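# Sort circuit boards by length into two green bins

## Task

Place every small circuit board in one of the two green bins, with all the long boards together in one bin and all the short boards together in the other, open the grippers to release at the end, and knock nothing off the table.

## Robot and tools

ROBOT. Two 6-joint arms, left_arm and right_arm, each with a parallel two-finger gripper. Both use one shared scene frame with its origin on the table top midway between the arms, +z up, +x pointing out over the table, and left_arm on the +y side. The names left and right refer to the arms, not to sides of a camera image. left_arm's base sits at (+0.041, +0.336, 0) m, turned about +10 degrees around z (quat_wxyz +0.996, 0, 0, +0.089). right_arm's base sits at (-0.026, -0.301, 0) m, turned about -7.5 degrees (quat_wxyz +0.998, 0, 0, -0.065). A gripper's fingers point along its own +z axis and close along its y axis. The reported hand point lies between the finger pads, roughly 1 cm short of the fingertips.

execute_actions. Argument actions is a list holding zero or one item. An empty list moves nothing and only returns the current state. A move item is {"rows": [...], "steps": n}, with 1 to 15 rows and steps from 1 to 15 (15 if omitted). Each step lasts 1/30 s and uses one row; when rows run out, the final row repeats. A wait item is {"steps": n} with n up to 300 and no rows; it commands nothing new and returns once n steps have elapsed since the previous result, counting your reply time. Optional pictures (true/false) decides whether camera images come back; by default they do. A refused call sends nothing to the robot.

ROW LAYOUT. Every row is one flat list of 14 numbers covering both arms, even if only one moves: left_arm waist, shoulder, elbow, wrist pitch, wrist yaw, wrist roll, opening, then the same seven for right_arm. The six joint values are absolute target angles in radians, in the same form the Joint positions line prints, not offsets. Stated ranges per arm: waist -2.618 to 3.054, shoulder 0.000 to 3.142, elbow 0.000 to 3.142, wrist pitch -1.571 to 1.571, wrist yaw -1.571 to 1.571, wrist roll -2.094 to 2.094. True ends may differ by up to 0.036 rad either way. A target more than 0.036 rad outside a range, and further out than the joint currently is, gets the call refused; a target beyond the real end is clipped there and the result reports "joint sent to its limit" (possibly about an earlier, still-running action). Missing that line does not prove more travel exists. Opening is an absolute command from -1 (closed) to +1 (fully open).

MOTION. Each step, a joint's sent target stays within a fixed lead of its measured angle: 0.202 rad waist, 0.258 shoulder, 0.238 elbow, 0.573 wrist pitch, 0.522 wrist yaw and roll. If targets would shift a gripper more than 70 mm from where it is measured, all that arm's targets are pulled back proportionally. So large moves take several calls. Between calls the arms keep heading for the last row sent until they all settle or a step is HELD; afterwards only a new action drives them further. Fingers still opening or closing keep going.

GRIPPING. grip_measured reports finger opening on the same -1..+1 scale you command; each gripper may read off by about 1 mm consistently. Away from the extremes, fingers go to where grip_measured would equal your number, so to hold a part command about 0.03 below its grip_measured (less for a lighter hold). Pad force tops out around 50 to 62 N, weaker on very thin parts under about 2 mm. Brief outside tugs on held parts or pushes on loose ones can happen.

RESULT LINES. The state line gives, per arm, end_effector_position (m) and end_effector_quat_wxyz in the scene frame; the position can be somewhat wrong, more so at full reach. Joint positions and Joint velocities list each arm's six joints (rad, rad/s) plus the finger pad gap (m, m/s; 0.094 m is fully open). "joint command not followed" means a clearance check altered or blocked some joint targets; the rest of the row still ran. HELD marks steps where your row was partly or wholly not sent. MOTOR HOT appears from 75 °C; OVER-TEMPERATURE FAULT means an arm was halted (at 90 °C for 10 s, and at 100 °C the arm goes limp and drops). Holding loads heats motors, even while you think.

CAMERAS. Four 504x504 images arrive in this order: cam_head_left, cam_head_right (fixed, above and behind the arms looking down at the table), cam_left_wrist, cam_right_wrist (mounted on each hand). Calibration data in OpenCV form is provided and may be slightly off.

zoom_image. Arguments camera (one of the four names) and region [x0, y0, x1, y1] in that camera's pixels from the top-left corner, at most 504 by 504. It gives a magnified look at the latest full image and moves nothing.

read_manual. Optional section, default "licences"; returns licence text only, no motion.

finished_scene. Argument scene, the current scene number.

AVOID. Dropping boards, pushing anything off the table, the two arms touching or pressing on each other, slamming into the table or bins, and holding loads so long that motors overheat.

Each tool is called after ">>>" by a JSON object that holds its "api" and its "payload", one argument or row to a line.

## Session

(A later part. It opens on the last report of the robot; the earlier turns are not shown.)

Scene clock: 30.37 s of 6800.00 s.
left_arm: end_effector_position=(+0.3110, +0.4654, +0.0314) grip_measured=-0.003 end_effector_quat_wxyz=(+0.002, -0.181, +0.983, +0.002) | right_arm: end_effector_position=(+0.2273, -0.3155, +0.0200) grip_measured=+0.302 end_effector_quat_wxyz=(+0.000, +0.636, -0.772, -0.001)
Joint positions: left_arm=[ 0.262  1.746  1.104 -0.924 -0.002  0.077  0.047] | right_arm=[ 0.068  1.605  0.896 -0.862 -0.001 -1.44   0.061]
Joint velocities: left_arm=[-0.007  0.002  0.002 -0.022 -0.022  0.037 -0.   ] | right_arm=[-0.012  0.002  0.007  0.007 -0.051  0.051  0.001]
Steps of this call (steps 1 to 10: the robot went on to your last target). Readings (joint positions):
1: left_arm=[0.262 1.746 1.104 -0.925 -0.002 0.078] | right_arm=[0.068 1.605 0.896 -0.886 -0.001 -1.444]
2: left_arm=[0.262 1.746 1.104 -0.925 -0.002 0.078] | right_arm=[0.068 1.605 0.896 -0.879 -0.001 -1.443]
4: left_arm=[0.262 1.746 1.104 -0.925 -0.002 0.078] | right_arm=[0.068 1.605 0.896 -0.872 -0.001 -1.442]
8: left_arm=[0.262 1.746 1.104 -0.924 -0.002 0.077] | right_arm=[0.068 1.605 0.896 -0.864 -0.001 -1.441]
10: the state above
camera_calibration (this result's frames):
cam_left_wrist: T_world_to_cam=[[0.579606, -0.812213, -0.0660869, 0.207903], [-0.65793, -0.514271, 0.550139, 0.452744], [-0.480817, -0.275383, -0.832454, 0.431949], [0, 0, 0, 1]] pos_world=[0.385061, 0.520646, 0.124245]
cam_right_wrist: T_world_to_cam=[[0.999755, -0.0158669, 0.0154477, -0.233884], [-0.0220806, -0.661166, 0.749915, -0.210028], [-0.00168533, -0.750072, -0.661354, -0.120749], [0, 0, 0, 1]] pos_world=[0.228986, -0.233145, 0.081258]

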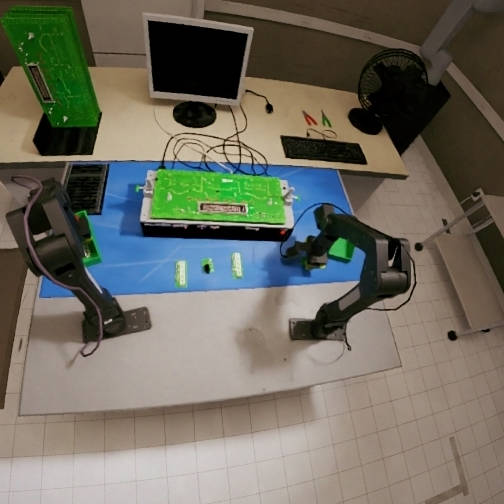

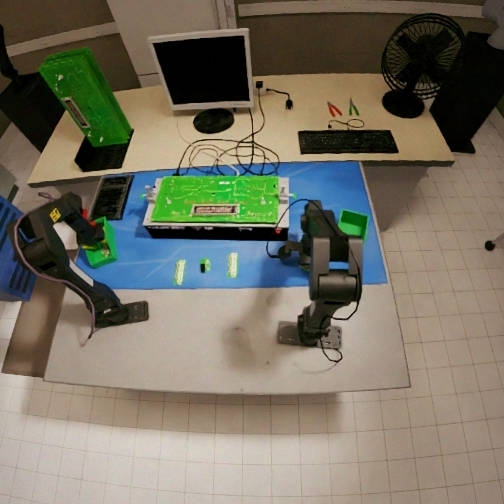

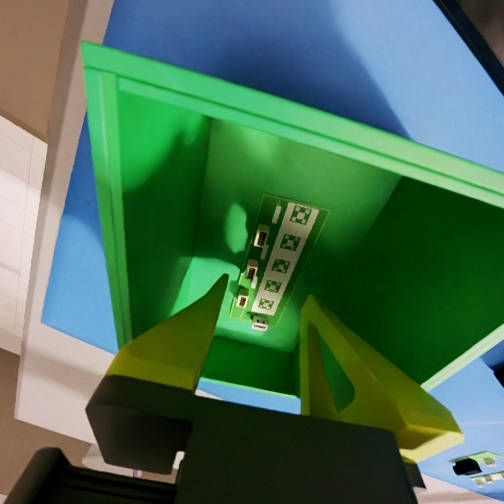

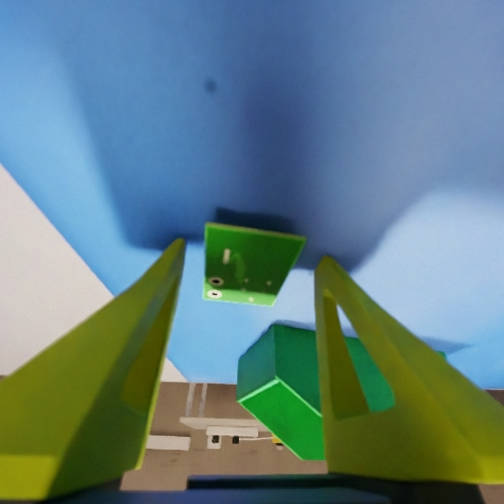

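>>> {"api": "execute_actions", "payload": {
  "actions": [
    {"rows":[[0.262,1.73,1.16,-1.03,0,0.07,0,0.022,1.6,0.9,-0.845,0,-1.47,0.3],[0.262,1.72,1.21,-1.1,0,0.07,0,0.022,1.6,0.9,-0.845,0,-1.47,0.3],[0.262,1.71,1.26,-1.17,0,0.07,0,0.022,1.6,0.9,-0.845,0,-1.47,0.3],[0.262,1.7,1.31,-1.23,0,0.07,0,0.022,1.6,0.9,-0.845,0,-1.47,0.3],[0.262,1.69,1.36,-1.29,0,0.07,0,0.022,1.6,0.9,-0.845,0,-1.47,0.3],[0.262,1.68,1.41,-1.33,0,0.07,0,0.022,1.62,0.88,-0.83,0,-1.47,0.3],[0.262,1.66,1.46,-1.38,0,0.07,0,0.022,1.62,0.88,-0.83,0,-1.47,0.3]]}
  ],
  "pictures": false
}}

>>> {"api": "execute_actions", "payload": {
  "actions": [
    {"rows":[[-0.4,1.4,1.2,-1.37,0,-0.5,0.3,0.022,1.615,0.885,-0.83,0,-1.47,0.1],[-0.4,1.4,1.2,-1.37,0,-0.5,0.3,0.022,1.615,0.885,-0.83,0,-1.47,0.0],[-0.4,1.4,1.2,-1.37,0,-0.5,0.3,0.022,1.615,0.885,-0.83,0,-1.47,-0.1],[-0.4,1.4,1.2,-1.37,0,-0.5,0.3,0.022,1.615,0.885,-0.83,0,-1.47,-0.2],[-0.4,1.4,1.2,-1.37,0,-0.5,0.3,0.022,1.615,0.885,-0.83,0,-1.47,-0.3],[-0.4,1.4,1.2,-1.37,0,-0.5,0.3,0.022,1.615,0.885,-0.83,0,-1.47,-0.38],[-0.4,1.4,1.2,-1.37,0,-0.5,0.3,0.022,1.615,0.885,-0.83,0,-1.47,-0.45]]}
  ]
}}

Scene clock: 33.13 s of 6800.00 s.
left_arm: end_effector_position=(+0.3158, +0.4676, +0.1446) grip_measured=-0.003 end_effector_quat_wxyz=(+0.022, -0.181, +0.983, +0.007) | right_arm: end_effector_position=(+0.2270, -0.3257, +0.0169) grip_measured=+0.302 end_effector_quat_wxyz=(+0.000, +0.628, -0.778, +0.000)
Joint positions: left_arm=[ 0.262  1.651  1.455 -1.329 -0.002  0.077  0.047] | right_arm=[ 0.029  1.612  0.89  -0.848  0.001 -1.459  0.061]
Joint velocities: left_arm=[-0.002  0.056  0.007 -0.359  0.022  0.037  0.   ] | right_arm=[-0.012 -0.012 -0.007  0.022 -0.022 -0.022 -0.001]
Steps of this call (steps 1 to 30: the robot went on to your last target; steps 31 to 68: nothing new was sent; steps 69 to 83: all 15 steps of this action). Readings (joint positions):
69: left_arm=[0.262 1.746 1.108 -0.935 -0.002 0.077] | right_arm=[0.064 1.605 0.896 -0.860 -0.002 -1.443]
70: left_arm=[0.262 1.746 1.122 -0.964 -0.002 0.077] | right_arm=[0.054 1.605 0.896 -0.860 -0.002 -1.446]
72: left_arm=[0.262 1.746 1.185 -1.054 -0.002 0.077] | right_arm=[0.035 1.605 0.896 -0.859 -0.001 -1.451]
76: left_arm=[0.262 1.715 1.380 -1.217 -0.002 0.077] | right_arm=[0.029 1.610 0.892 -0.851 0.001 -1.456]
83: the state above

Scene clock: 33.63 s of 6800.00 s.
left_arm: end_effector_position=(+0.2691, +0.2818, +0.1428) grip_measured=+0.297 end_effector_quat_wxyz=(+0.005, -0.119, +0.993, -0.010) | right_arm: end_effector_position=(+0.2286, -0.3259, +0.0169) grip_measured=-0.343 end_effector_quat_wxyz=(-0.002, +0.628, -0.778, +0.003)
Joint positions: left_arm=[-0.407  1.413  1.219 -1.361  0.015 -0.466  0.061] | right_arm=[ 0.029  1.612  0.89  -0.842  0.001 -1.46   0.031]
Joint velocities: left_arm=[ 0.007 -0.012 -0.012 -0.022 -0.007 -0.183 -0.001] | right_arm=[ 0.007 -0.007  0.007  0.007  0.022 -0.007 -0.   ]
Steps of this call (steps 1 to 15: all 15 steps of this action). Readings (joint positions):
1: left_arm=[0.246 1.629 1.425 -1.313 -0.010 0.018] | right_arm=[0.029 1.612 0.890 -0.846 0.001 -1.459]
2: left_arm=[0.209 1.585 1.364 -1.296 -0.016 -0.062] | right_arm=[0.029 1.612 0.890 -0.843 0.001 -1.459]
4: left_arm=[0.082 1.487 1.262 -1.322 -0.013 -0.207] | right_arm=[0.029 1.612 0.890 -0.842 0.001 -1.459]
8: left_arm=[-0.222 1.413 1.219 -1.361 -0.001 -0.377] | right_arm=[0.029 1.612 0.890 -0.842 0.001 -1.460]
15: the state above
camera_calibration (this result's frames):
cam_left_wrist: T_world_to_cam=[[0.473401, -0.879827, -0.0423765, 0.134751], [-0.722668, -0.415447, 0.552408, 0.258797], [-0.503629, -0.230887, -0.832496, 0.447551], [0, 0, 0, 1]] pos_world=[0.348633, 0.329407, 0.235333]
cam_right_wrist: T_world_to_cam=[[0.999122, -0.0352748, 0.022593, -0.241562], [-0.0402491, -0.65893, 0.751127, -0.209734], [-0.0116087, -0.751377, -0.659771, -0.12877], [0, 0, 0, 1]] pos_world=[0.231414, -0.243476, 0.0780359]

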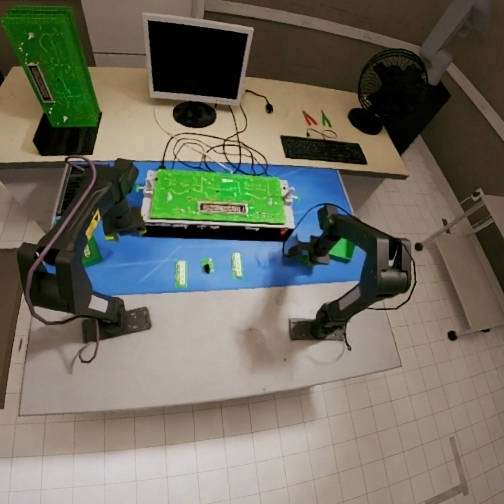

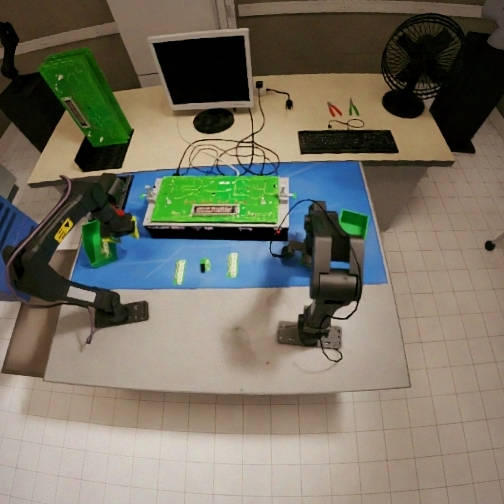

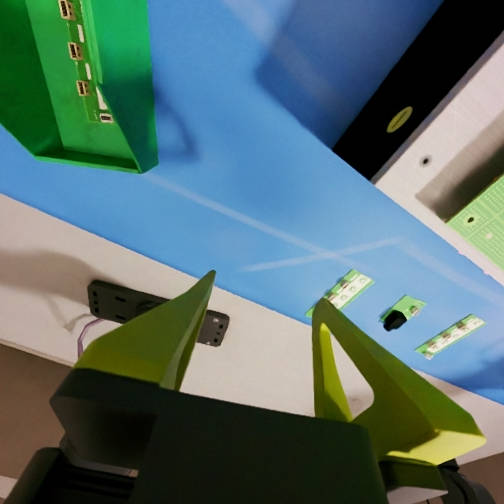

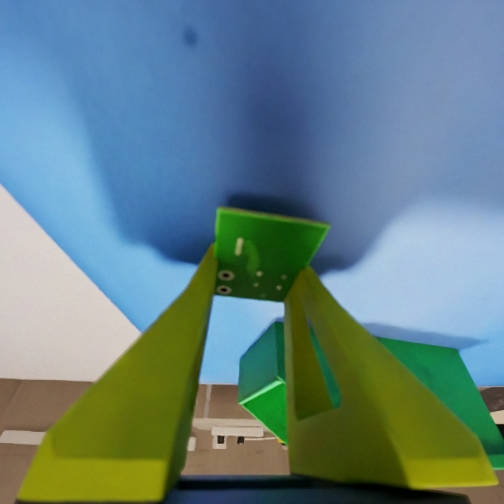

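>>> {"api": "execute_actions", "payload": {
  "actions": [
    {"rows":[[-1.116,1.5,1.15,-1.2,0,-0.97,0.3,0.022,1.59,0.93,-0.93,0,-1.47,-0.42],[-1.116,1.5,1.15,-1.2,0,-0.97,0.3,0.022,1.575,0.97,-1.0,0,-1.47,-0.42],[-1.116,1.5,1.15,-1.2,0,-0.97,0.3,0.022,1.56,1.01,-1.06,0,-1.47,-0.42],[-1.116,1.5,1.15,-1.2,0,-0.97,0.3,0.022,1.545,1.05,-1.12,0,-1.4,-0.42],[-1.116,1.5,1.15,-1.2,0,-0.97,0.3,0.022,1.53,1.09,-1.18,0,-1.3,-0.42],[-1.116,1.5,1.15,-1.2,0,-0.97,0.3,0.022,1.515,1.13,-1.23,0,-1.2,-0.42],[-1.116,1.5,1.15,-1.2,0,-0.97,0.3,0.022,1.5,1.18,-1.28,0,-1.1,-0.42],[-1.116,1.5,1.15,-1.2,0,-0.97,0.3,0.022,1.49,1.23,-1.32,0,-1.0,-0.42],[-1.116,1.5,1.15,-1.2,0,-0.97,0.3,0.022,1.48,1.28,-1.37,0,-0.9,-0.42]]}
  ],
  "pictures": false
}}

>>> {"api": "execute_actions", "payload": {
  "actions": [
    {"rows":[[-1.116,1.51,1.13,-1.12,0,-0.97,0.3,-0.02,1.52,1.33,-1.37,0,-0.8,-0.42],[-1.116,1.52,1.11,-1.08,0,-0.97,0.3,-0.06,1.56,1.37,-1.37,0,-0.7,-0.42],[-1.116,1.53,1.09,-1.04,0,-0.97,0.3,-0.1,1.6,1.41,-1.37,0,-0.6,-0.42],[-1.116,1.54,1.07,-1.0,0,-0.97,0.3,-0.14,1.64,1.45,-1.37,0,-0.5,-0.42],[-1.116,1.55,1.05,-0.97,0,-0.97,0.3,-0.18,1.68,1.49,-1.37,0,-0.4,-0.42],[-1.116,1.565,1.03,-0.94,0,-0.97,0.3,-0.22,1.72,1.53,-1.37,0,-0.3,-0.42],[-1.116,1.58,1.01,-0.91,0,-0.97,0.3,-0.26,1.76,1.57,-1.37,0,-0.2,-0.42],[-1.116,1.59,0.99,-0.88,0,-0.97,0.3,-0.3,1.8,1.61,-1.37,0,-0.14,-0.42],[-1.116,1.6,0.97,-0.87,0,-0.97,0.3,-0.34,1.83,1.65,-1.37,0,-0.14,-0.42],[-1.116,1.61,0.95,-0.87,0,-0.97,0.3,-0.367,1.85,1.68,-1.37,0,-0.14,-0.42],[-1.116,1.62,0.93,-0.87,0,-0.97,0.3,-0.367,1.85,1.68,-1.37,0,-0.14,-0.42]]}
  ],
  "pictures": false
}}

>>> {"api": "execute_actions", "payload": {
  "actions": [
    {"rows":[[-1.116,1.62,0.93,-0.87,0,-0.97,0.3,-0.367,1.85,1.66,-1.3,0,-0.14,-0.42],[-1.116,1.62,0.93,-0.87,0,-0.97,0.3,-0.367,1.855,1.63,-1.25,0,-0.14,-0.42],[-1.116,1.62,0.93,-0.87,0,-0.97,0.3,-0.367,1.86,1.6,-1.21,0,-0.14,-0.42],[-1.116,1.62,0.93,-0.87,0,-0.97,0.3,-0.367,1.865,1.57,-1.17,0,-0.14,-0.42],[-1.116,1.62,0.93,-0.87,0,-0.97,0.3,-0.367,1.87,1.54,-1.13,0,-0.14,-0.42],[-1.116,1.62,0.93,-0.87,0,-0.97,0.3,-0.367,1.875,1.51,-1.1,0,-0.14,-0.42],[-1.116,1.62,0.93,-0.87,0,-0.97,0.3,-0.367,1.88,1.48,-1.07,0,-0.14,-0.42],[-1.116,1.62,0.93,-0.87,0,-0.97,0.3,-0.367,1.885,1.45,-1.04,0,-0.14,-0.42],[-1.116,1.62,0.93,-0.87,0,-0.97,0.3,-0.367,1.89,1.42,-1.03,0,-0.14,-0.42],[-1.116,1.62,0.93,-0.87,0,-0.97,0.3,-0.367,1.89,1.395,-1.03,0,-0.14,-0.42]]}
  ]
}}

Scene clock: 39.97 s of 6800.00 s.
left_arm: end_effector_position=(+0.1899, +0.1250, +0.1057) grip_measured=+0.297 end_effector_quat_wxyz=(-0.005, +0.002, +1.000, -0.011) | right_arm: end_effector_position=(+0.2408, -0.3271, +0.1437) grip_measured=-0.343 end_effector_quat_wxyz=(+0.036, -0.428, +0.903, -0.022)
Joint positions: left_arm=[-1.126  1.514  1.162 -1.206  0.021 -0.943  0.061] | right_arm=[ 0.029  1.477  1.276 -1.285  0.001 -0.988  0.031]
Joint velocities: left_arm=[ 0.056 -0.022 -0.017 -0.037 -0.066 -0.125 -0.   ] | right_arm=[ 0.007  0.051 -0.002 -0.447  0.037  0.447 -0.   ]
Steps of this call (steps 1 to 30: the robot went on to your last target; steps 31 to 90: nothing new was sent; then 2.83 s passed at rest; steps 91 to 105: all 15 steps of this action). Readings (joint positions):
91: left_arm=[-0.431 1.418 1.214 -1.348 0.001 -0.563] | right_arm=[0.029 1.612 0.892 -0.849 0.001 -1.460]
92: left_arm=[-0.489 1.431 1.205 -1.323 -0.007 -0.645] | right_arm=[0.029 1.612 0.902 -0.872 0.001 -1.460]
94: left_arm=[-0.631 1.473 1.185 -1.274 -0.005 -0.761] | right_arm=[0.029 1.605 0.948 -0.948 0.001 -1.453]
98: left_arm=[-0.922 1.514 1.162 -1.222 0.002 -0.880] | right_arm=[0.029 1.549 1.116 -1.120 0.001 -1.279]
105: the state above

Scene clock: 40.47 s of 6800.00 s.
left_arm: end_effector_position=(+0.1882, +0.1303, +0.0256) grip_measured=+0.297 end_effector_quat_wxyz=(-0.015, -0.009, +1.000, +0.008) | right_arm: end_effector_position=(+0.2790, -0.4725, +0.1273) grip_measured=-0.343 end_effector_quat_wxyz=(+0.000, +0.146, +0.989, -0.005)
Joint positions: left_arm=[-1.123  1.622  0.937 -0.917  0.016 -0.962  0.061] | right_arm=[-0.381  1.867  1.646 -1.346  0.008 -0.218  0.031]
Joint velocities: left_arm=[ 0.002  0.012 -0.076  0.066  0.037 -0.022  0.   ] | right_arm=[-0.012  0.017 -0.007 -0.11  -0.007  0.476  0.   ]
Steps of this call (steps 1 to 15: all 15 steps of this action). Readings (joint positions):
1: left_arm=[-1.124 1.514 1.160 -1.199 0.019 -0.947] | right_arm=[0.024 1.484 1.280 -1.306 -0.001 -0.958]
2: left_arm=[-1.123 1.514 1.153 -1.181 0.018 -0.951] | right_arm=[0.009 1.499 1.296 -1.327 -0.003 -0.914]
4: left_arm=[-1.123 1.515 1.126 -1.128 0.017 -0.955] | right_arm=[-0.053 1.559 1.359 -1.356 -0.006 -0.795]
8: left_arm=[-1.123 1.549 1.049 -1.013 0.016 -0.960] | right_arm=[-0.217 1.727 1.523 -1.358 -0.006 -0.484]
15: the state above

Scene clock: 40.97 s of 6800.00 s.
left_arm: end_effector_position=(+0.1926, +0.1243, +0.0252) grip_measured=+0.297 end_effector_quat_wxyz=(-0.007, -0.009, +1.000, -0.004) | right_arm: end_effector_position=(+0.2723, -0.4661, +0.0500) grip_measured=-0.343 end_effector_quat_wxyz=(-0.017, +0.176, +0.984, +0.002)
Joint positions: left_arm=[-1.123  1.622  0.936 -0.886  0.016 -0.962  0.061] | right_arm=[-0.375  1.907  1.388 -1.085  0.007 -0.152  0.031]
Joint velocities: left_arm=[ 0.007  0.012 -0.002  0.007 -0.051 -0.051 -0.001] | right_arm=[-0.012  0.002  0.012  0.154 -0.066 -0.022  0.   ]
Steps of this call (steps 1 to 15: all 15 steps of this action). Readings (joint positions):
1: left_arm=[-1.123 1.622 0.936 -0.915 0.016 -0.962] | right_arm=[-0.380 1.867 1.646 -1.345 0.008 -0.204]
2: left_arm=[-1.123 1.622 0.936 -0.910 0.016 -0.962] | right_arm=[-0.377 1.867 1.645 -1.336 0.008 -0.193]
4: left_arm=[-1.123 1.622 0.936 -0.900 0.016 -0.962] | right_arm=[-0.375 1.867 1.622 -1.290 0.007 -0.178]
8: left_arm=[-1.123 1.622 0.936 -0.890 0.016 -0.962] | right_arm=[-0.375 1.871 1.511 -1.171 0.007 -0.161]
15: the state above
camera_calibration (this result's frames):
cam_left_wrist: T_world_to_cam=[[0.268718, -0.96135, -0.059969, 0.0773508], [-0.783708, -0.25441, 0.566637, 0.1944], [-0.559993, -0.105268, -0.821783, 0.2697], [0, 0, 0, 1]] pos_world=[0.282597, 0.152209, 0.11612]
cam_right_wrist: T_world_to_cam=[[-0.174314, -0.984619, 0.0118397, -0.41333], [-0.623589, 0.119688, 0.772536, 0.195513], [-0.762071, 0.127281, -0.63486, 0.400812], [0, 0, 0, 1]] pos_world=[0.355318, -0.481389, 0.108312]

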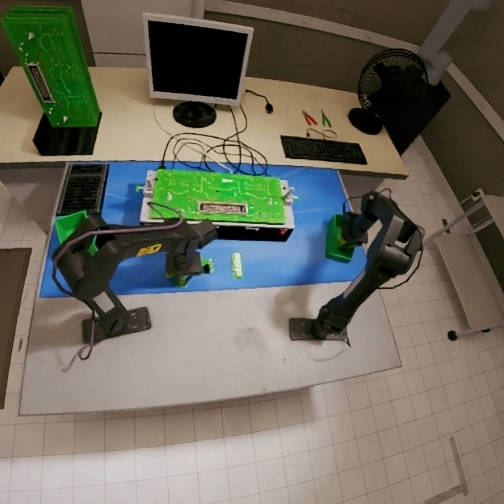

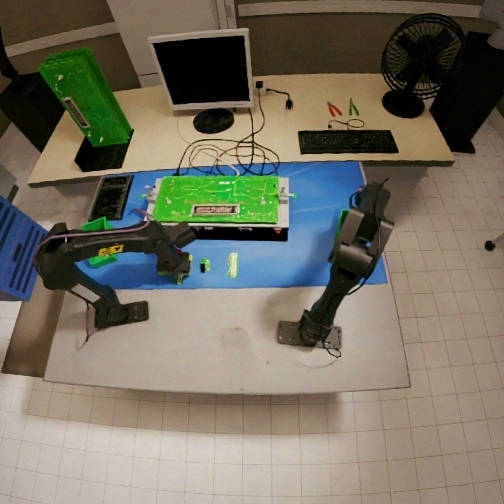

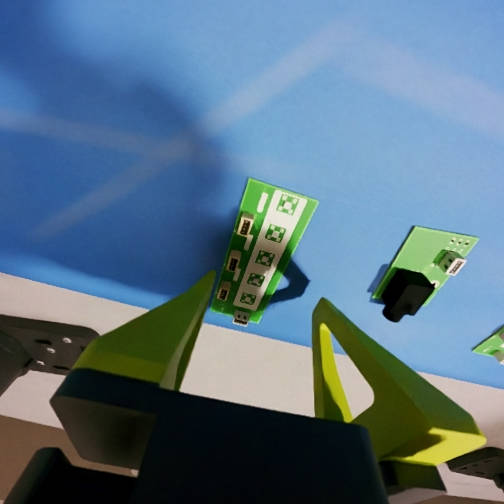

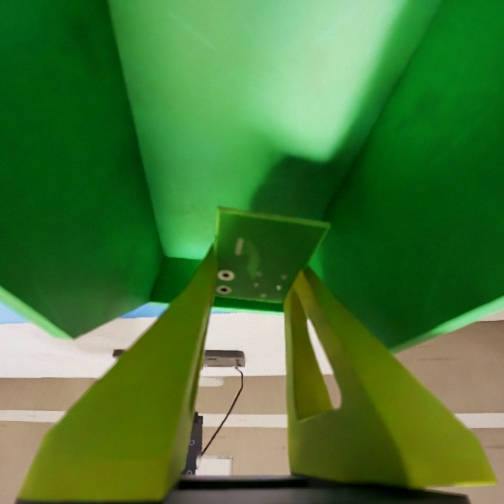

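>>> {"api": "execute_actions", "payload": {
  "actions": [
    {"rows":[[-1.072,1.62,0.93,-0.87,0,-0.92,0.3,-0.355,1.9,1.36,-0.99,0,-0.14,-0.42],[-1.072,1.62,0.93,-0.87,0,-0.92,0.3,-0.355,1.9,1.36,-0.99,0,-0.14,-0.42],[-1.072,1.62,0.93,-0.87,0,-0.92,0.3,-0.355,1.9,1.36,-0.99,0,-0.14,-0.42],[-1.072,1.62,0.93,-0.87,0,-0.92,0.3,-0.355,1.9,1.36,-0.99,0,-0.14,-0.42],[-1.072,1.62,0.93,-0.85,0,-0.92,0.3,-0.355,1.9,1.36,-0.99,0,-0.14,-0.42],[-1.072,1.64,0.91,-0.83,0,-0.92,0.3,-0.355,1.9,1.36,-0.99,0,-0.14,-0.42],[-1.072,1.65,0.9,-0.83,0,-0.92,0.3,-0.355,1.9,1.36,-0.99,0,-0.14,-0.42],[-1.072,1.66,0.89,-0.83,0,-0.92,0.3,-0.355,1.9,1.36,-0.99,0,-0.14,-0.42],[-1.072,1.66,0.89,-0.83,0,-0.92,0.3,-0.355,1.9,1.36,-0.99,0,-0.14,-0.42],[-1.072,1.66,0.89,-0.83,0,-0.92,0.3,-0.355,1.9,1.36,-0.99,0,-0.14,-0.1]]}
  ]
}}

Scene clock: 43.17 s of 6800.00 s.
left_arm: end_effector_position=(+0.2020, +0.1333, +0.0133) grip_measured=+0.297 end_effector_quat_wxyz=(-0.008, -0.016, +1.000, +0.000) | right_arm: end_effector_position=(+0.2839, -0.4673, +0.0441) grip_measured=-0.102 end_effector_quat_wxyz=(+0.007, +0.171, +0.985, -0.006)
Joint positions: left_arm=[-1.075  1.648  0.911 -0.845  0.013 -0.929  0.061] | right_arm=[-0.363  1.907  1.364 -1.011  0.006 -0.15   0.042]
Joint velocities: left_arm=[ 0.002 -0.002  0.002 -0.037  0.051  0.037  0.   ] | right_arm=[ 0.007  0.002 -0.007 -0.037 -0.022  0.007  0.002]
Steps of this call (steps 1 to 30: the robot went on to your last target; steps 31 to 51: nothing new was sent; steps 52 to 66: all 15 steps of this action). Readings (joint positions):
52: left_arm=[-1.118 1.622 0.936 -0.885 0.017 -0.957] | right_arm=[-0.374 1.907 1.384 -1.044 0.007 -0.150]
53: left_arm=[-1.107 1.622 0.936 -0.884 0.018 -0.951] | right_arm=[-0.372 1.907 1.379 -1.035 0.007 -0.150]
55: left_arm=[-1.084 1.622 0.936 -0.884 0.015 -0.943] | right_arm=[-0.367 1.907 1.368 -1.025 0.007 -0.150]
59: left_arm=[-1.075 1.626 0.931 -0.862 0.013 -0.934] | right_arm=[-0.363 1.907 1.364 -1.018 0.006 -0.150]
66: the state above
camera_calibration (this result's frames):
cam_left_wrist: T_world_to_cam=[[0.282368, -0.956739, -0.0701389, 0.0795221], [-0.777819, -0.271129, 0.566998, 0.211801], [-0.561485, -0.105547, -0.820728, 0.266519], [0, 0, 0, 1]] pos_world=[0.291935, 0.161637, 0.104227]
cam_right_wrist: T_world_to_cam=[[-0.165425, -0.985832, 0.0277464, -0.416295], [-0.658442, 0.131346, 0.741082, 0.224142], [-0.734227, 0.104324, -0.670841, 0.389074], [0, 0, 0, 1]] pos_world=[0.364388, -0.480426, 0.10645]

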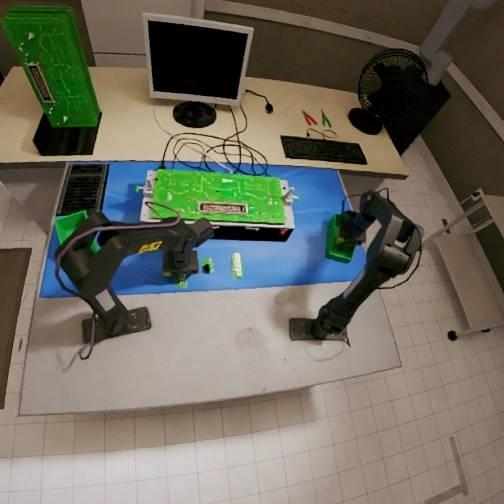

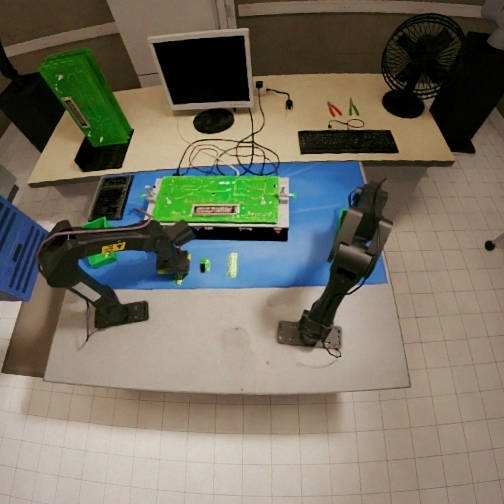

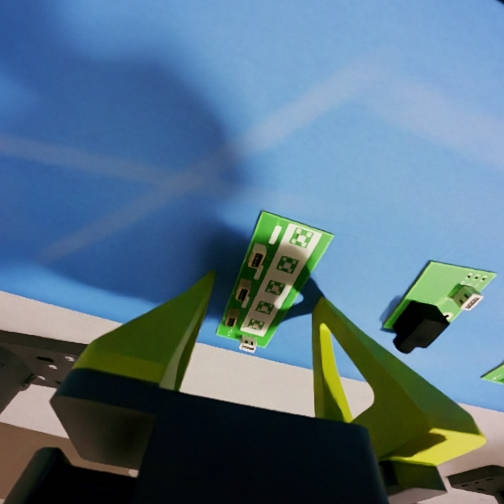

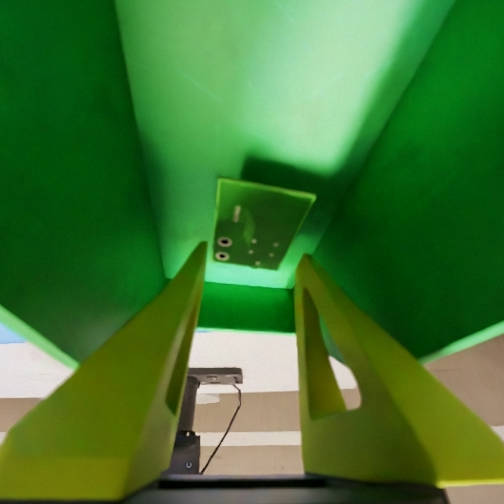

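>>> {"api": "execute_actions", "payload": {
  "actions": [
    {"rows":[[-1.072,1.66,0.89,-0.83,0,-0.92,0.1,-0.355,1.89,1.42,-1.1,0,-0.14,-0.1],[-1.072,1.66,0.89,-0.83,0,-0.92,0,-0.355,1.88,1.47,-1.17,0,-0.14,-0.1],[-1.072,1.66,0.89,-0.83,0,-0.92,-0.1,-0.355,1.87,1.52,-1.24,0,-0.14,-0.1],[-1.072,1.66,0.89,-0.83,0,-0.92,-0.2,-0.355,1.86,1.57,-1.3,0,-0.14,-0.1],[-1.072,1.66,0.89,-0.83,0,-0.92,-0.3,-0.355,1.85,1.62,-1.35,0,-0.14,-0.1],[-1.072,1.66,0.89,-0.83,0,-0.92,-0.36,-0.355,1.83,1.66,-1.4,0,-0.14,-0.1],[-1.072,1.66,0.89,-0.83,0,-0.92,-0.42,-0.355,1.8,1.66,-1.42,0,-0.14,-0.1]],"steps":12}
  ],
  "pictures": false
}}

>>> {"api": "execute_actions", "payload": {
  "actions": [
    {"rows":[[-1.072,1.62,0.95,-0.93,0,-0.92,-0.42,-0.2,1.65,1.48,-1.4,0,0,0.3],[-1.072,1.6,0.99,-1.0,0,-0.92,-0.42,-0.1,1.55,1.36,-1.4,0,0.1,0.3],[-1.072,1.58,1.03,-1.06,0,-0.92,-0.42,0,1.5,1.3,-1.38,0,0.2,0.3],[-1.072,1.56,1.07,-1.12,0,-0.92,-0.42,0.1,1.5,1.3,-1.38,0,0.3,0.3],[-1.072,1.54,1.11,-1.18,0,-0.92,-0.42,0.2,1.5,1.3,-1.38,0,0.4,0.3],[-1.072,1.52,1.15,-1.24,0,-0.92,-0.42,0.3,1.5,1.3,-1.38,0,0.5,0.3],[-1.072,1.5,1.19,-1.29,0,-0.92,-0.42,0.4,1.5,1.3,-1.38,0,0.6,0.3],[-1.072,1.47,1.22,-1.33,0,-0.92,-0.42,0.5,1.5,1.3,-1.38,0,0.7,0.3],[-1.0,1.44,1.24,-1.37,0,-0.85,-0.42,0.6,1.5,1.3,-1.38,0,0.8,0.3],[-0.93,1.44,1.24,-1.37,0,-0.8,-0.42,0.6,1.5,1.3,-1.38,0,0.8,0.3],[-0.86,1.44,1.24,-1.37,0,-0.75,-0.42,0.6,1.5,1.3,-1.38,0,0.8,0.3],[-0.79,1.44,1.24,-1.37,0,-0.7,-0.42,0.6,1.5,1.3,-1.38,0,0.8,0.3],[-0.72,1.44,1.24,-1.37,0,-0.65,-0.42,0.6,1.5,1.3,-1.38,0,0.8,0.3],[-0.65,1.44,1.24,-1.37,0,-0.6,-0.42,0.6,1.5,1.3,-1.38,0,0.8,0.3],[-0.58,1.44,1.24,-1.37,0,-0.55,-0.42,0.6,1.5,1.3,-1.38,0,0.8,0.3]]}
  ],
  "pictures": false
}}

>>> {"api": "execute_actions", "payload": {
  "actions": [
    {"rows":[[-0.5,1.44,1.24,-1.37,0,-0.5,-0.42,0.7,1.55,1.35,-1.37,0,0.9,0.3],[-0.42,1.44,1.24,-1.37,0,-0.45,-0.42,0.8,1.6,1.4,-1.37,0,0.9,0.3],[-0.34,1.44,1.24,-1.37,0,-0.4,-0.42,0.9,1.65,1.45,-1.37,0,0.9,0.3],[-0.26,1.44,1.24,-1.37,0,-0.3,-0.42,1.0,1.7,1.5,-1.36,0,0.9,0.3],[-0.18,1.46,1.26,-1.37,0,-0.2,-0.42,1.066,1.76,1.55,-1.35,0,0.9,0.3],[-0.1,1.49,1.29,-1.37,0,-0.1,-0.42,1.066,1.82,1.6,-1.35,0,0.9,0.3],[-0.02,1.52,1.32,-1.37,0,0,-0.42,1.066,1.88,1.66,-1.34,0,0.9,0.3],[0.06,1.56,1.36,-1.37,0,0.08,-0.42,1.066,1.94,1.72,-1.33,0,0.9,0.3],[0.13,1.6,1.4,-1.36,0,0.08,-0.42,1.066,2.0,1.78,-1.32,0,0.9,0.3],[0.19,1.63,1.43,-1.35,0,0.08,-0.42,1.066,2.06,1.84,-1.31,0,0.9,0.3],[0.24,1.66,1.46,-1.34,0,0.08,-0.42,1.066,2.12,1.9,-1.3,0,0.9,0.3],[0.262,1.67,1.46,-1.33,0,0.08,-0.42,1.066,2.165,1.94,-1.29,0,0.9,0.3]]}
  ],
  "pictures": false
}}

>>> {"api": "execute_actions", "payload": {
  "actions": [
    {"rows":[[0.262,1.68,1.46,-1.28,0,0.08,-0.42,1.066,2.165,1.94,-1.29,0,0.9,0.3],[0.262,1.69,1.42,-1.2,0,0.08,-0.42,1.066,2.165,1.94,-1.29,0,0.9,0.3],[0.262,1.69,1.38,-1.15,0,0.08,-0.42,1.066,2.165,1.94,-1.29,0,0.9,0.3],[0.262,1.70,1.34,-1.1,0,0.08,-0.42,1.066,2.165,1.94,-1.29,0,0.9,0.3],[0.262,1.70,1.30,-1.06,0,0.08,-0.42,1.066,2.165,1.94,-1.29,0,0.9,0.3],[0.262,1.71,1.26,-1.02,0,0.08,-0.42,1.066,2.165,1.94,-1.29,0,0.9,0.3],[0.262,1.72,1.22,-0.98,0,0.08,-0.42,1.066,2.165,1.94,-1.29,0,0.9,0.3],[0.262,1.73,1.18,-0.95,0,0.08,-0.42,1.066,2.165,1.94,-1.29,0,0.9,0.3],[0.262,1.735,1.15,-0.94,0,0.08,-0.42,1.066,2.165,1.94,-1.29,0,0.9,0.3],[0.262,1.735,1.13,-0.94,0,0.08,-0.42,1.066,2.165,1.94,-1.29,0,0.9,0.3]]}
  ]
}}

Scene clock: 49.83 s of 6800.00 s.
left_arm: end_effector_position=(+0.2031, +0.1324, +0.0141) grip_measured=-0.415 end_effector_quat_wxyz=(-0.006, -0.015, +1.000, -0.002) | right_arm: end_effector_position=(+0.2842, -0.4675, +0.1534) grip_measured=-0.102 end_effector_quat_wxyz=(+0.042, +0.171, +0.984, -0.018)
Joint positions: left_arm=[-1.075  1.644  0.911 -0.841  0.012 -0.926  0.027] | right_arm=[-0.363  1.795  1.653 -1.338  0.006 -0.149  0.042]
Joint velocities: left_arm=[ 0.007 -0.012 -0.007 -0.007 -0.007 -0.007 -0.   ] | right_arm=[-0.007 -0.168  0.042 -0.535 -0.081 -0.037 -0.001]
Steps of this call (steps 1 to 15: the robot went on to your last target; steps 16 to 90: nothing new was sent; then 3.27 s passed at rest; steps 91 to 102: all 12 steps of this action). Readings (joint positions):
91: left_arm=[-1.075 1.648 0.911 -0.843 0.014 -0.928] | right_arm=[-0.363 1.907 1.368 -1.019 0.006 -0.150]
92: left_arm=[-1.075 1.648 0.911 -0.838 0.016 -0.927] | right_arm=[-0.363 1.907 1.383 -1.044 0.006 -0.149]
94: left_arm=[-1.075 1.648 0.911 -0.836 0.016 -0.927] | right_arm=[-0.363 1.907 1.449 -1.128 0.006 -0.149]
98: left_arm=[-1.075 1.646 0.911 -0.840 0.014 -0.926] | right_arm=[-0.363 1.865 1.612 -1.261 0.006 -0.149]
102: the state above

Scene clock: 50.33 s of 6800.00 s.
left_arm: end_effector_position=(+0.2643, +0.2029, +0.1444) grip_measured=-0.417 end_effector_quat_wxyz=(+0.034, -0.098, +0.994, -0.036) | right_arm: end_effector_position=(+0.2057, -0.1920, +0.1407) grip_measured=+0.298 end_effector_quat_wxyz=(-0.006, +0.128, +0.992, -0.000)
Joint positions: left_arm=[-0.71   1.434  1.24  -1.279  0.018 -0.729  0.027] | right_arm=[ 0.561  1.521  1.308 -1.369 -0.006  0.688  0.061]
Joint velocities: left_arm=[ 2.093  0.12  -0.007 -0.432 -0.037  1.179  0.   ] | right_arm=[ 1.316  0.012 -0.002 -0.022 -0.198  0.637 -0.   ]
Steps of this call (steps 1 to 15: all 15 steps of this action). Readings (joint positions):
1: left_arm=[-1.075 1.643 0.915 -0.849 0.011 -0.926] | right_arm=[-0.348 1.772 1.626 -1.330 0.014 -0.130]
2: left_arm=[-1.075 1.641 0.925 -0.871 0.011 -0.926] | right_arm=[-0.318 1.734 1.567 -1.319 0.020 -0.100]
4: left_arm=[-1.075 1.629 0.966 -0.947 0.011 -0.926] | right_arm=[-0.216 1.641 1.439 -1.325 0.018 -0.011]
8: left_arm=[-1.075 1.550 1.124 -1.122 0.011 -0.926] | right_arm=[0.070 1.526 1.311 -1.368 0.008 0.312]
15: the state above

Scene clock: 50.83 s of 6800.00 s.
left_arm: end_effector_position=(+0.3121, +0.4710, +0.1320) grip_measured=-0.417 end_effector_quat_wxyz=(+0.005, -0.224, +0.974, +0.004) | right_arm: end_effector_position=(+0.2199, +0.0461, +0.0768) grip_measured=+0.298 end_effector_quat_wxyz=(-0.002, -0.033, +0.999, +0.006)
Joint positions: left_arm=[ 0.275  1.675  1.432 -1.316 -0.006  0.001  0.027] | right_arm=[ 1.078  2.181  1.902 -1.284 -0.011  0.881  0.061]
Joint velocities: left_arm=[ 0.427  0.134  0.002 -0.066 -0.037  0.374  0.   ] | right_arm=[-0.071  0.51   0.027  0.139 -0.007  0.11   0.   ]
Steps of this call (steps 1 to 15: all 15 steps of this action). Readings (joint positions):
1: left_arm=[-0.635 1.437 1.240 -1.291 0.016 -0.687] | right_arm=[0.606 1.524 1.311 -1.371 -0.006 0.723]
2: left_arm=[-0.561 1.439 1.240 -1.299 0.015 -0.643] | right_arm=[0.658 1.536 1.325 -1.377 -0.002 0.757]
4: left_arm=[-0.412 1.439 1.240 -1.312 0.013 -0.546] | right_arm=[0.789 1.603 1.399 -1.386 0.003 0.806]
8: left_arm=[-0.118 1.489 1.280 -1.345 0.010 -0.259] | right_arm=[1.021 1.819 1.603 -1.369 -0.001 0.853]
15: the state above

Scene clock: 51.33 s of 6800.00 s.
left_arm: end_effector_position=(+0.2988, +0.4614, +0.0367) grip_measured=-0.417 end_effector_quat_wxyz=(-0.028, -0.187, +0.982, -0.006) | right_arm: end_effector_position=(+0.2234, +0.0471, +0.0754) grip_measured=+0.298 end_effector_quat_wxyz=(-0.001, -0.026, +1.000, +0.007)
Joint positions: left_arm=[ 0.267  1.748  1.127 -1.007 -0.003  0.07   0.027] | right_arm=[ 1.073  2.192  1.914 -1.283 -0.009  0.89   0.061]
Joint velocities: left_arm=[-0.002 -0.002 -0.002  0.183 -0.007 -0.051  0.001] | right_arm=[-0.002 -0.012  0.017  0.051  0.022 -0.037 -0.   ]
Steps of this call (steps 1 to 15: all 15 steps of this action). Readings (joint positions):
1: left_arm=[0.283 1.679 1.432 -1.317 -0.009 0.014] | right_arm=[1.076 2.194 1.902 -1.283 -0.010 0.883]
2: left_arm=[0.283 1.680 1.432 -1.307 -0.009 0.026] | right_arm=[1.074 2.200 1.902 -1.283 -0.010 0.884]
4: left_arm=[0.274 1.680 1.414 -1.251 -0.007 0.042] | right_arm=[1.073 2.200 1.904 -1.283 -0.009 0.887]
8: left_arm=[0.267 1.690 1.279 -1.099 -0.004 0.061] | right_arm=[1.073 2.194 1.914 -1.283 -0.009 0.889]
15: the state above
camera_calibration (this result's frames):
cam_left_wrist: T_world_to_cam=[[0.585389, -0.806948, -0.0784461, 0.2084], [-0.619304, -0.507504, 0.599085, 0.423334], [-0.523242, -0.302116, -0.796833, 0.453014], [0, 0, 0, 1]] pos_world=[0.377213, 0.519875, 0.123712]
cam_right_wrist: T_world_to_cam=[[0.22808, -0.973638, 0.00286692, -0.00662095], [-0.644985, -0.148884, 0.749551, 0.103126], [-0.729365, -0.172807, -0.66194, 0.323232], [0, 0, 0, 1]] pos_world=[0.303779, 0.0647641, 0.136681]

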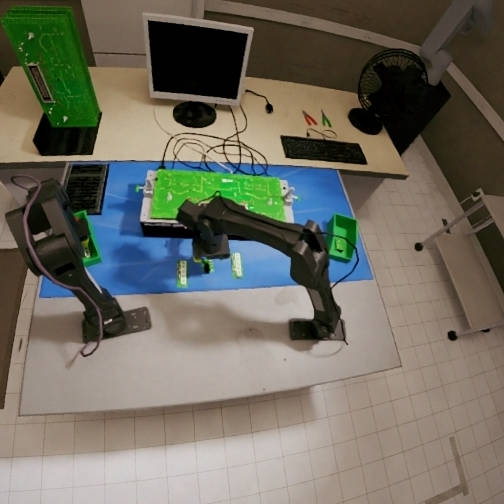

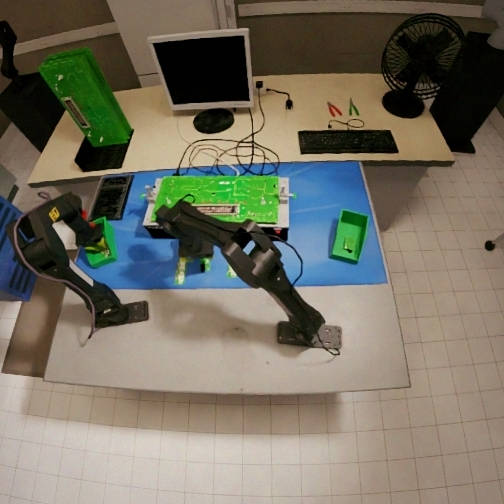

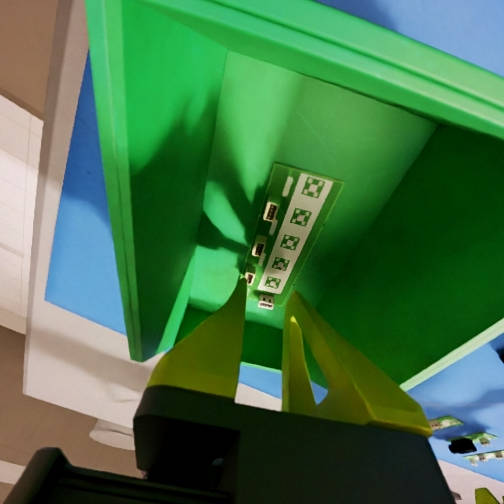

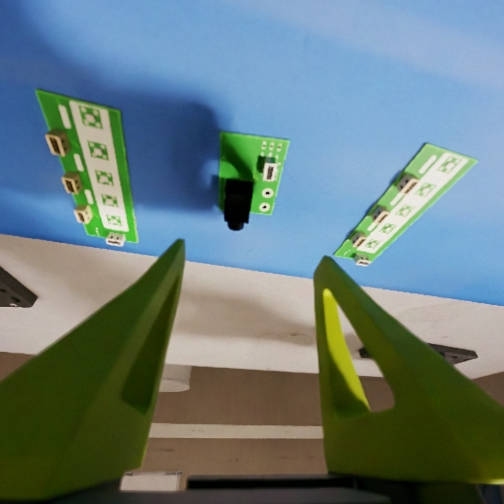

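>>> {"api": "execute_actions", "payload": {
  "actions": [
    {"rows":[[0.262,1.73,1.18,-1.05,0,0.07,-0.4,1.075,2.17,1.93,-1.24,0,0.815,0.3],[0.262,1.72,1.22,-1.1,0,0.07,-0.4,1.075,2.175,1.915,-1.22,0,0.815,0.3],[0.262,1.71,1.26,-1.17,0,0.07,-0.4,1.075,2.18,1.9,-1.2,0,0.815,0.3],[0.262,1.7,1.31,-1.23,0,0.07,-0.4,1.075,2.19,1.885,-1.18,0,0.815,0.3],[0.262,1.69,1.36,-1.29,0,0.07,-0.4,1.075,2.195,1.87,-1.16,0,0.815,0.3],[0.262,1.68,1.41,-1.33,0,0.07,-0.4,1.075,2.2,1.855,-1.14,0,0.815,0.3],[0.262,1.66,1.46,-1.38,0,0.07,-0.4,1.075,2.21,1.84,-1.12,0,0.815,0.3],[0.262,1.66,1.46,-1.38,0,0.07,-0.4,1.075,2.22,1.82,-1.1,0,0.815,0.3],[0.262,1.66,1.46,-1.38,0,0.07,-0.4,1.075,2.225,1.805,-1.1,0,0.815,0.3]]}
  ],
  "pictures": false
}}

>>> {"api": "execute_actions", "payload": {
  "actions": [
    {"rows":[[-0.3,1.4,1.2,-1.37,0,-0.5,0.3,1.075,2.225,1.805,-1.1,0,0.815,0.3]]}
  ]
}}

Scene clock: 54.40 s of 6800.00 s.
left_arm: end_effector_position=(+0.3145, +0.4689, +0.1444) grip_measured=-0.403 end_effector_quat_wxyz=(+0.020, -0.186, +0.982, +0.007) | right_arm: end_effector_position=(+0.2252, +0.0520, +0.0318) grip_measured=+0.298 end_effector_quat_wxyz=(+0.003, -0.061, +0.998, +0.005)
Joint positions: left_arm=[ 0.267  1.651  1.454 -1.331 -0.003  0.073  0.028] | right_arm=[ 1.079  2.233  1.808 -1.133 -0.002  0.827  0.061]
Joint velocities: left_arm=[-0.032  0.061 -0.017 -0.344 -0.037 -0.051  0.   ] | right_arm=[ 0.002  0.144 -0.085  0.037 -0.022 -0.007 -0.001]
Steps of this call (steps 1 to 30: the robot went on to your last target; steps 31 to 77: nothing new was sent; steps 78 to 92: all 15 steps of this action). Readings (joint positions):
78: left_arm=[0.267 1.748 1.131 -0.971 -0.003 0.073] | right_arm=[1.073 2.192 1.914 -1.282 -0.009 0.881]
79: left_arm=[0.267 1.748 1.142 -0.994 -0.003 0.073] | right_arm=[1.073 2.192 1.914 -1.276 -0.009 0.870]
81: left_arm=[0.267 1.748 1.195 -1.070 -0.003 0.073] | right_arm=[1.073 2.192 1.909 -1.253 -0.009 0.854]
85: left_arm=[0.267 1.717 1.378 -1.226 -0.003 0.073] | right_arm=[1.073 2.197 1.861 -1.186 -0.009 0.837]
92: the state above

Scene clock: 54.90 s of 6800.00 s.
left_arm: end_effector_position=(+0.2734, +0.3050, +0.1429) grip_measured=+0.297 end_effector_quat_wxyz=(+0.006, -0.169, +0.986, -0.009) | right_arm: end_effector_position=(+0.2262, +0.0534, +0.0283) grip_measured=+0.298 end_effector_quat_wxyz=(+0.004, -0.062, +0.998, +0.007)
Joint positions: left_arm=[-0.307  1.413  1.22  -1.361  0.014 -0.467  0.061] | right_arm=[ 1.079  2.239  1.803 -1.119 -0.002  0.825  0.061]
Joint velocities: left_arm=[ 0.002 -0.007 -0.007  0.051  0.051 -0.11  -0.   ] | right_arm=[-0.012  0.007  0.007 -0.066 -0.022 -0.022  0.   ]
Steps of this call (steps 1 to 15: all 15 steps of this action). Readings (joint positions):
1: left_arm=[0.251 1.630 1.425 -1.314 -0.010 0.013] | right_arm=[1.079 2.237 1.805 -1.132 -0.002 0.826]
2: left_arm=[0.214 1.585 1.363 -1.297 -0.017 -0.066] | right_arm=[1.079 2.239 1.804 -1.130 -0.002 0.826]
4: left_arm=[0.086 1.487 1.262 -1.323 -0.014 -0.210] | right_arm=[1.079 2.239 1.803 -1.128 -0.002 0.826]
8: left_arm=[-0.213 1.413 1.220 -1.362 0.001 -0.377] | right_arm=[1.079 2.239 1.803 -1.122 -0.002 0.825]
15: the state above
camera_calibration (this result's frames):
cam_left_wrist: T_world_to_cam=[[0.55979, -0.827521, -0.042945, 0.113581], [-0.677089, -0.486674, 0.551995, 0.280809], [-0.477688, -0.279924, -0.832741, 0.463051], [0, 0, 0, 1]] pos_world=[0.347745, 0.360272, 0.235474]
cam_right_wrist: T_world_to_cam=[[0.296405, -0.955049, 0.00501315, -0.0175066], [-0.640121, -0.194764, 0.743177, 0.142716], [-0.708794, -0.22349, -0.669077, 0.29343], [0, 0, 0, 1]] pos_world=[0.304526, 0.076655, 0.0903515]

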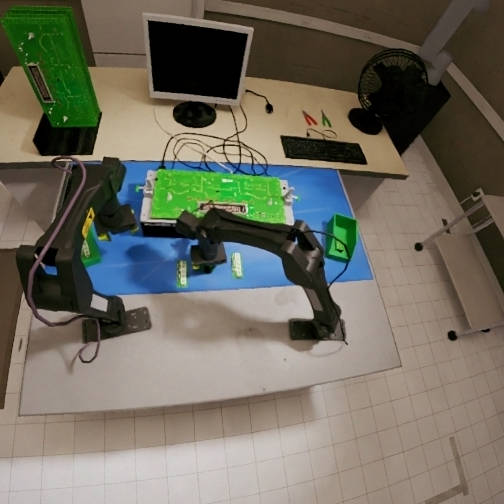

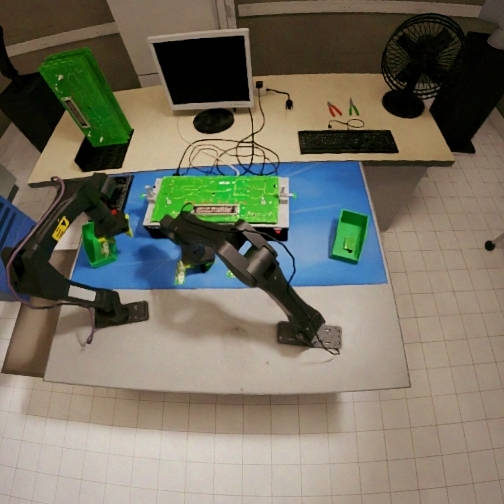

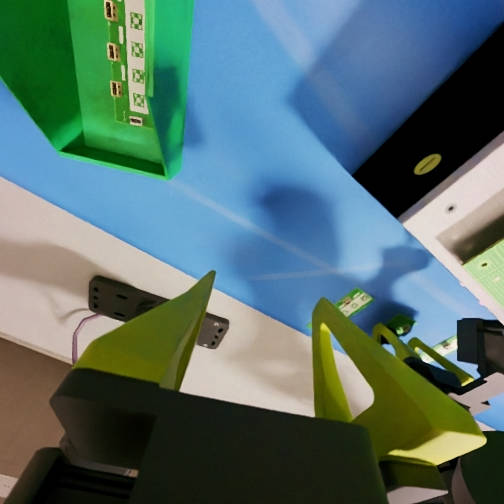

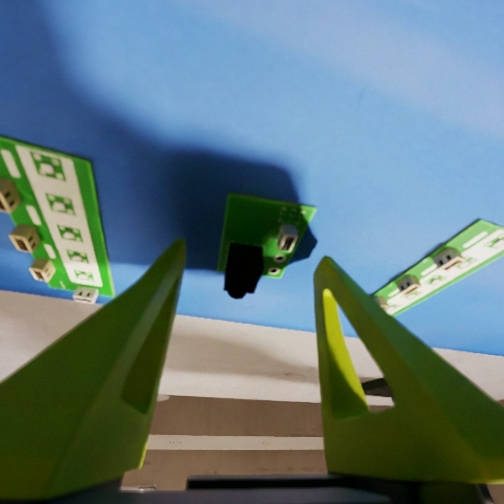

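>>> {"api": "execute_actions", "payload": {
  "actions": [
    {"rows":[[-0.3,1.4,1.2,-1.37,0,-0.5,0.3,1.079,2.235,1.785,-1.07,0,0.815,0.3],[-0.3,1.4,1.2,-1.37,0,-0.5,0.3,1.079,2.235,1.775,-1.06,0,0.815,0.3],[-0.3,1.4,1.2,-1.37,0,-0.5,0.3,1.079,2.235,1.765,-1.055,0,0.815,0.3],[-0.3,1.4,1.2,-1.37,0,-0.5,0.3,1.079,2.235,1.755,-1.055,0,0.815,0.3]],"steps":12}
  ],
  "pictures": false
}}

>>> {"api": "execute_actions", "payload": {
  "actions": [
    {"rows":[[-0.3,1.4,1.2,-1.37,0,-0.5,0.3,1.079,2.235,1.755,-1.055,0,0.815,0.1],[-0.3,1.4,1.2,-1.37,0,-0.5,0.3,1.079,2.235,1.755,-1.055,0,0.815,0],[-0.3,1.4,1.2,-1.37,0,-0.5,0.3,1.079,2.235,1.755,-1.055,0,0.815,-0.1],[-0.3,1.4,1.2,-1.37,0,-0.5,0.3,1.079,2.235,1.755,-1.055,0,0.815,-0.2],[-0.3,1.4,1.2,-1.37,0,-0.5,0.3,1.079,2.235,1.755,-1.055,0,0.815,-0.3],[-0.3,1.4,1.2,-1.37,0,-0.5,0.3,1.079,2.235,1.755,-1.055,0,0.815,-0.37],[-0.3,1.4,1.2,-1.37,0,-0.5,0.3,1.079,2.235,1.755,-1.055,0,0.815,-0.45]],"steps":12}
  ]
}}

Scene clock: 57.17 s of 6800.00 s.
left_arm: end_effector_position=(+0.2734, +0.3052, +0.1429) grip_measured=+0.297 end_effector_quat_wxyz=(+0.006, -0.181, +0.983, -0.009) | right_arm: end_effector_position=(+0.2265, +0.0539, +0.0207) grip_measured=+0.298 end_effector_quat_wxyz=(+0.007, -0.062, +0.998, +0.011)
Joint positions: left_arm=[-0.307  1.413  1.22  -1.361  0.013 -0.492  0.061] | right_arm=[ 1.079  2.238  1.771 -1.078 -0.003  0.825  0.061]
Joint velocities: left_arm=[ 0.002 -0.002 -0.007 -0.007 -0.007 -0.022 -0.   ] | right_arm=[ 0.007 -0.007 -0.002 -0.037 -0.051 -0.022  0.001]
Steps of this call (steps 1 to 30: the robot went on to your last target; steps 31 to 56: nothing new was sent; steps 57 to 68: all 12 steps of this action). Readings (joint positions):
57: left_arm=[-0.307 1.413 1.220 -1.361 0.014 -0.492] | right_arm=[1.079 2.239 1.801 -1.115 -0.002 0.825]
58: left_arm=[-0.307 1.413 1.220 -1.361 0.014 -0.492] | right_arm=[1.079 2.239 1.797 -1.107 -0.002 0.825]
60: left_arm=[-0.307 1.413 1.220 -1.361 0.013 -0.492] | right_arm=[1.079 2.239 1.781 -1.091 -0.002 0.825]
64: left_arm=[-0.307 1.413 1.220 -1.361 0.013 -0.492] | right_arm=[1.079 2.238 1.771 -1.080 -0.003 0.825]
68: the state above

Scene clock: 57.57 s of 6800.00 s.
left_arm: end_effector_position=(+0.2734, +0.3052, +0.1429) grip_measured=+0.297 end_effector_quat_wxyz=(+0.006, -0.181, +0.983, -0.009) | right_arm: end_effector_position=(+0.2266, +0.0541, +0.0207) grip_measured=-0.378 end_effector_quat_wxyz=(+0.007, -0.062, +0.998, +0.011)
Joint positions: left_arm=[-0.307  1.413  1.22  -1.361  0.013 -0.492  0.061] | right_arm=[ 1.079  2.238  1.771 -1.076 -0.003  0.825  0.029]
Joint velocities: left_arm=[-0.002 -0.007  0.002 -0.066 -0.007 -0.066 -0.   ] | right_arm=[-0.002 -0.012 -0.007  0.007 -0.051  0.051  0.001]
Steps of this call (steps 1 to 12: all 12 steps of this action). Readings (joint positions):
1: left_arm=[-0.307 1.413 1.220 -1.361 0.013 -0.492] | right_arm=[1.079 2.238 1.771 -1.077 -0.003 0.825]
2: left_arm=[-0.307 1.413 1.220 -1.361 0.013 -0.492] | right_arm=[1.079 2.238 1.771 -1.076 -0.003 0.825]
4: left_arm=[-0.307 1.413 1.220 -1.361 0.013 -0.492] | right_arm=[1.079 2.238 1.771 -1.076 -0.003 0.825]
8: left_arm=[-0.307 1.413 1.220 -1.361 0.013 -0.492] | right_arm=[1.079 2.238 1.771 -1.076 -0.003 0.825]
12: the state above
camera_calibration (this result's frames):
cam_left_wrist: T_world_to_cam=[[0.580444, -0.813126, -0.0437103, 0.103802], [-0.664472, -0.503991, 0.551788, 0.282792], [-0.470703, -0.291238, -0.832838, 0.464675], [0, 0, 0, 1]] pos_world=[0.34638, 0.362259, 0.235495]
cam_right_wrist: T_world_to_cam=[[0.296767, -0.954948, -0.00195936, -0.0168543], [-0.644592, -0.201832, 0.737404, 0.150269], [-0.704578, -0.217575, -0.675449, 0.287691], [0, 0, 0, 1]] pos_world=[0.304564, 0.0768282, 0.0834787]

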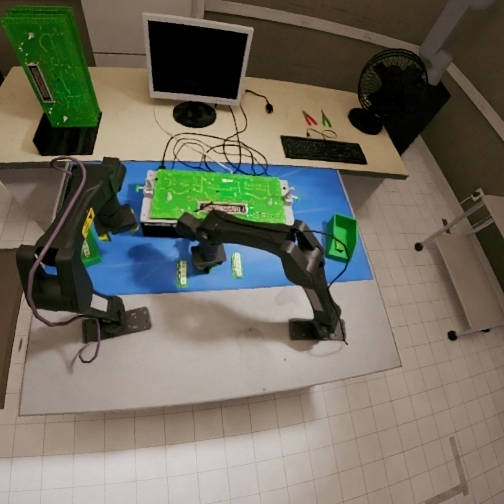

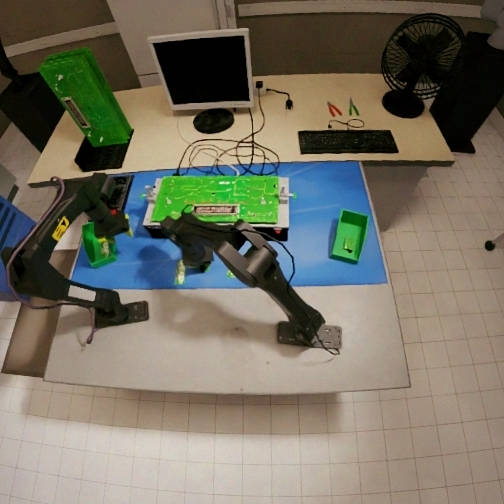

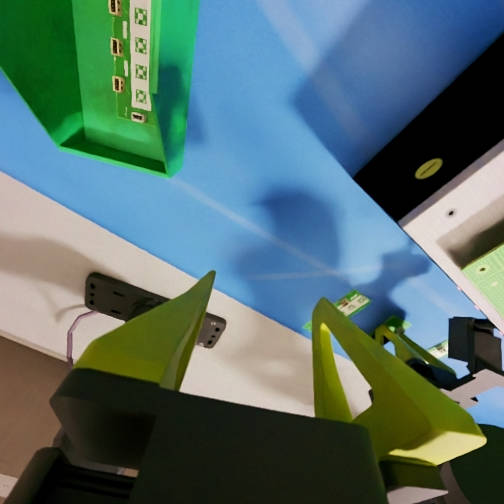

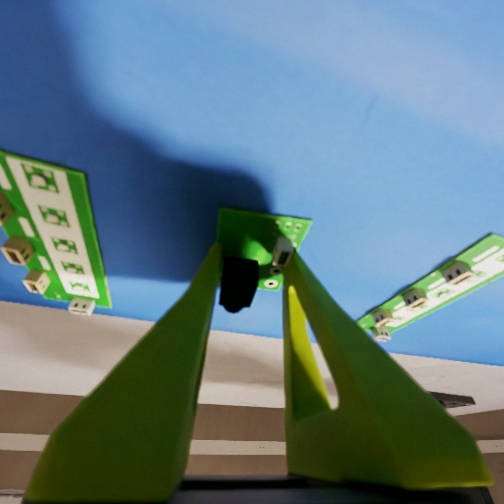

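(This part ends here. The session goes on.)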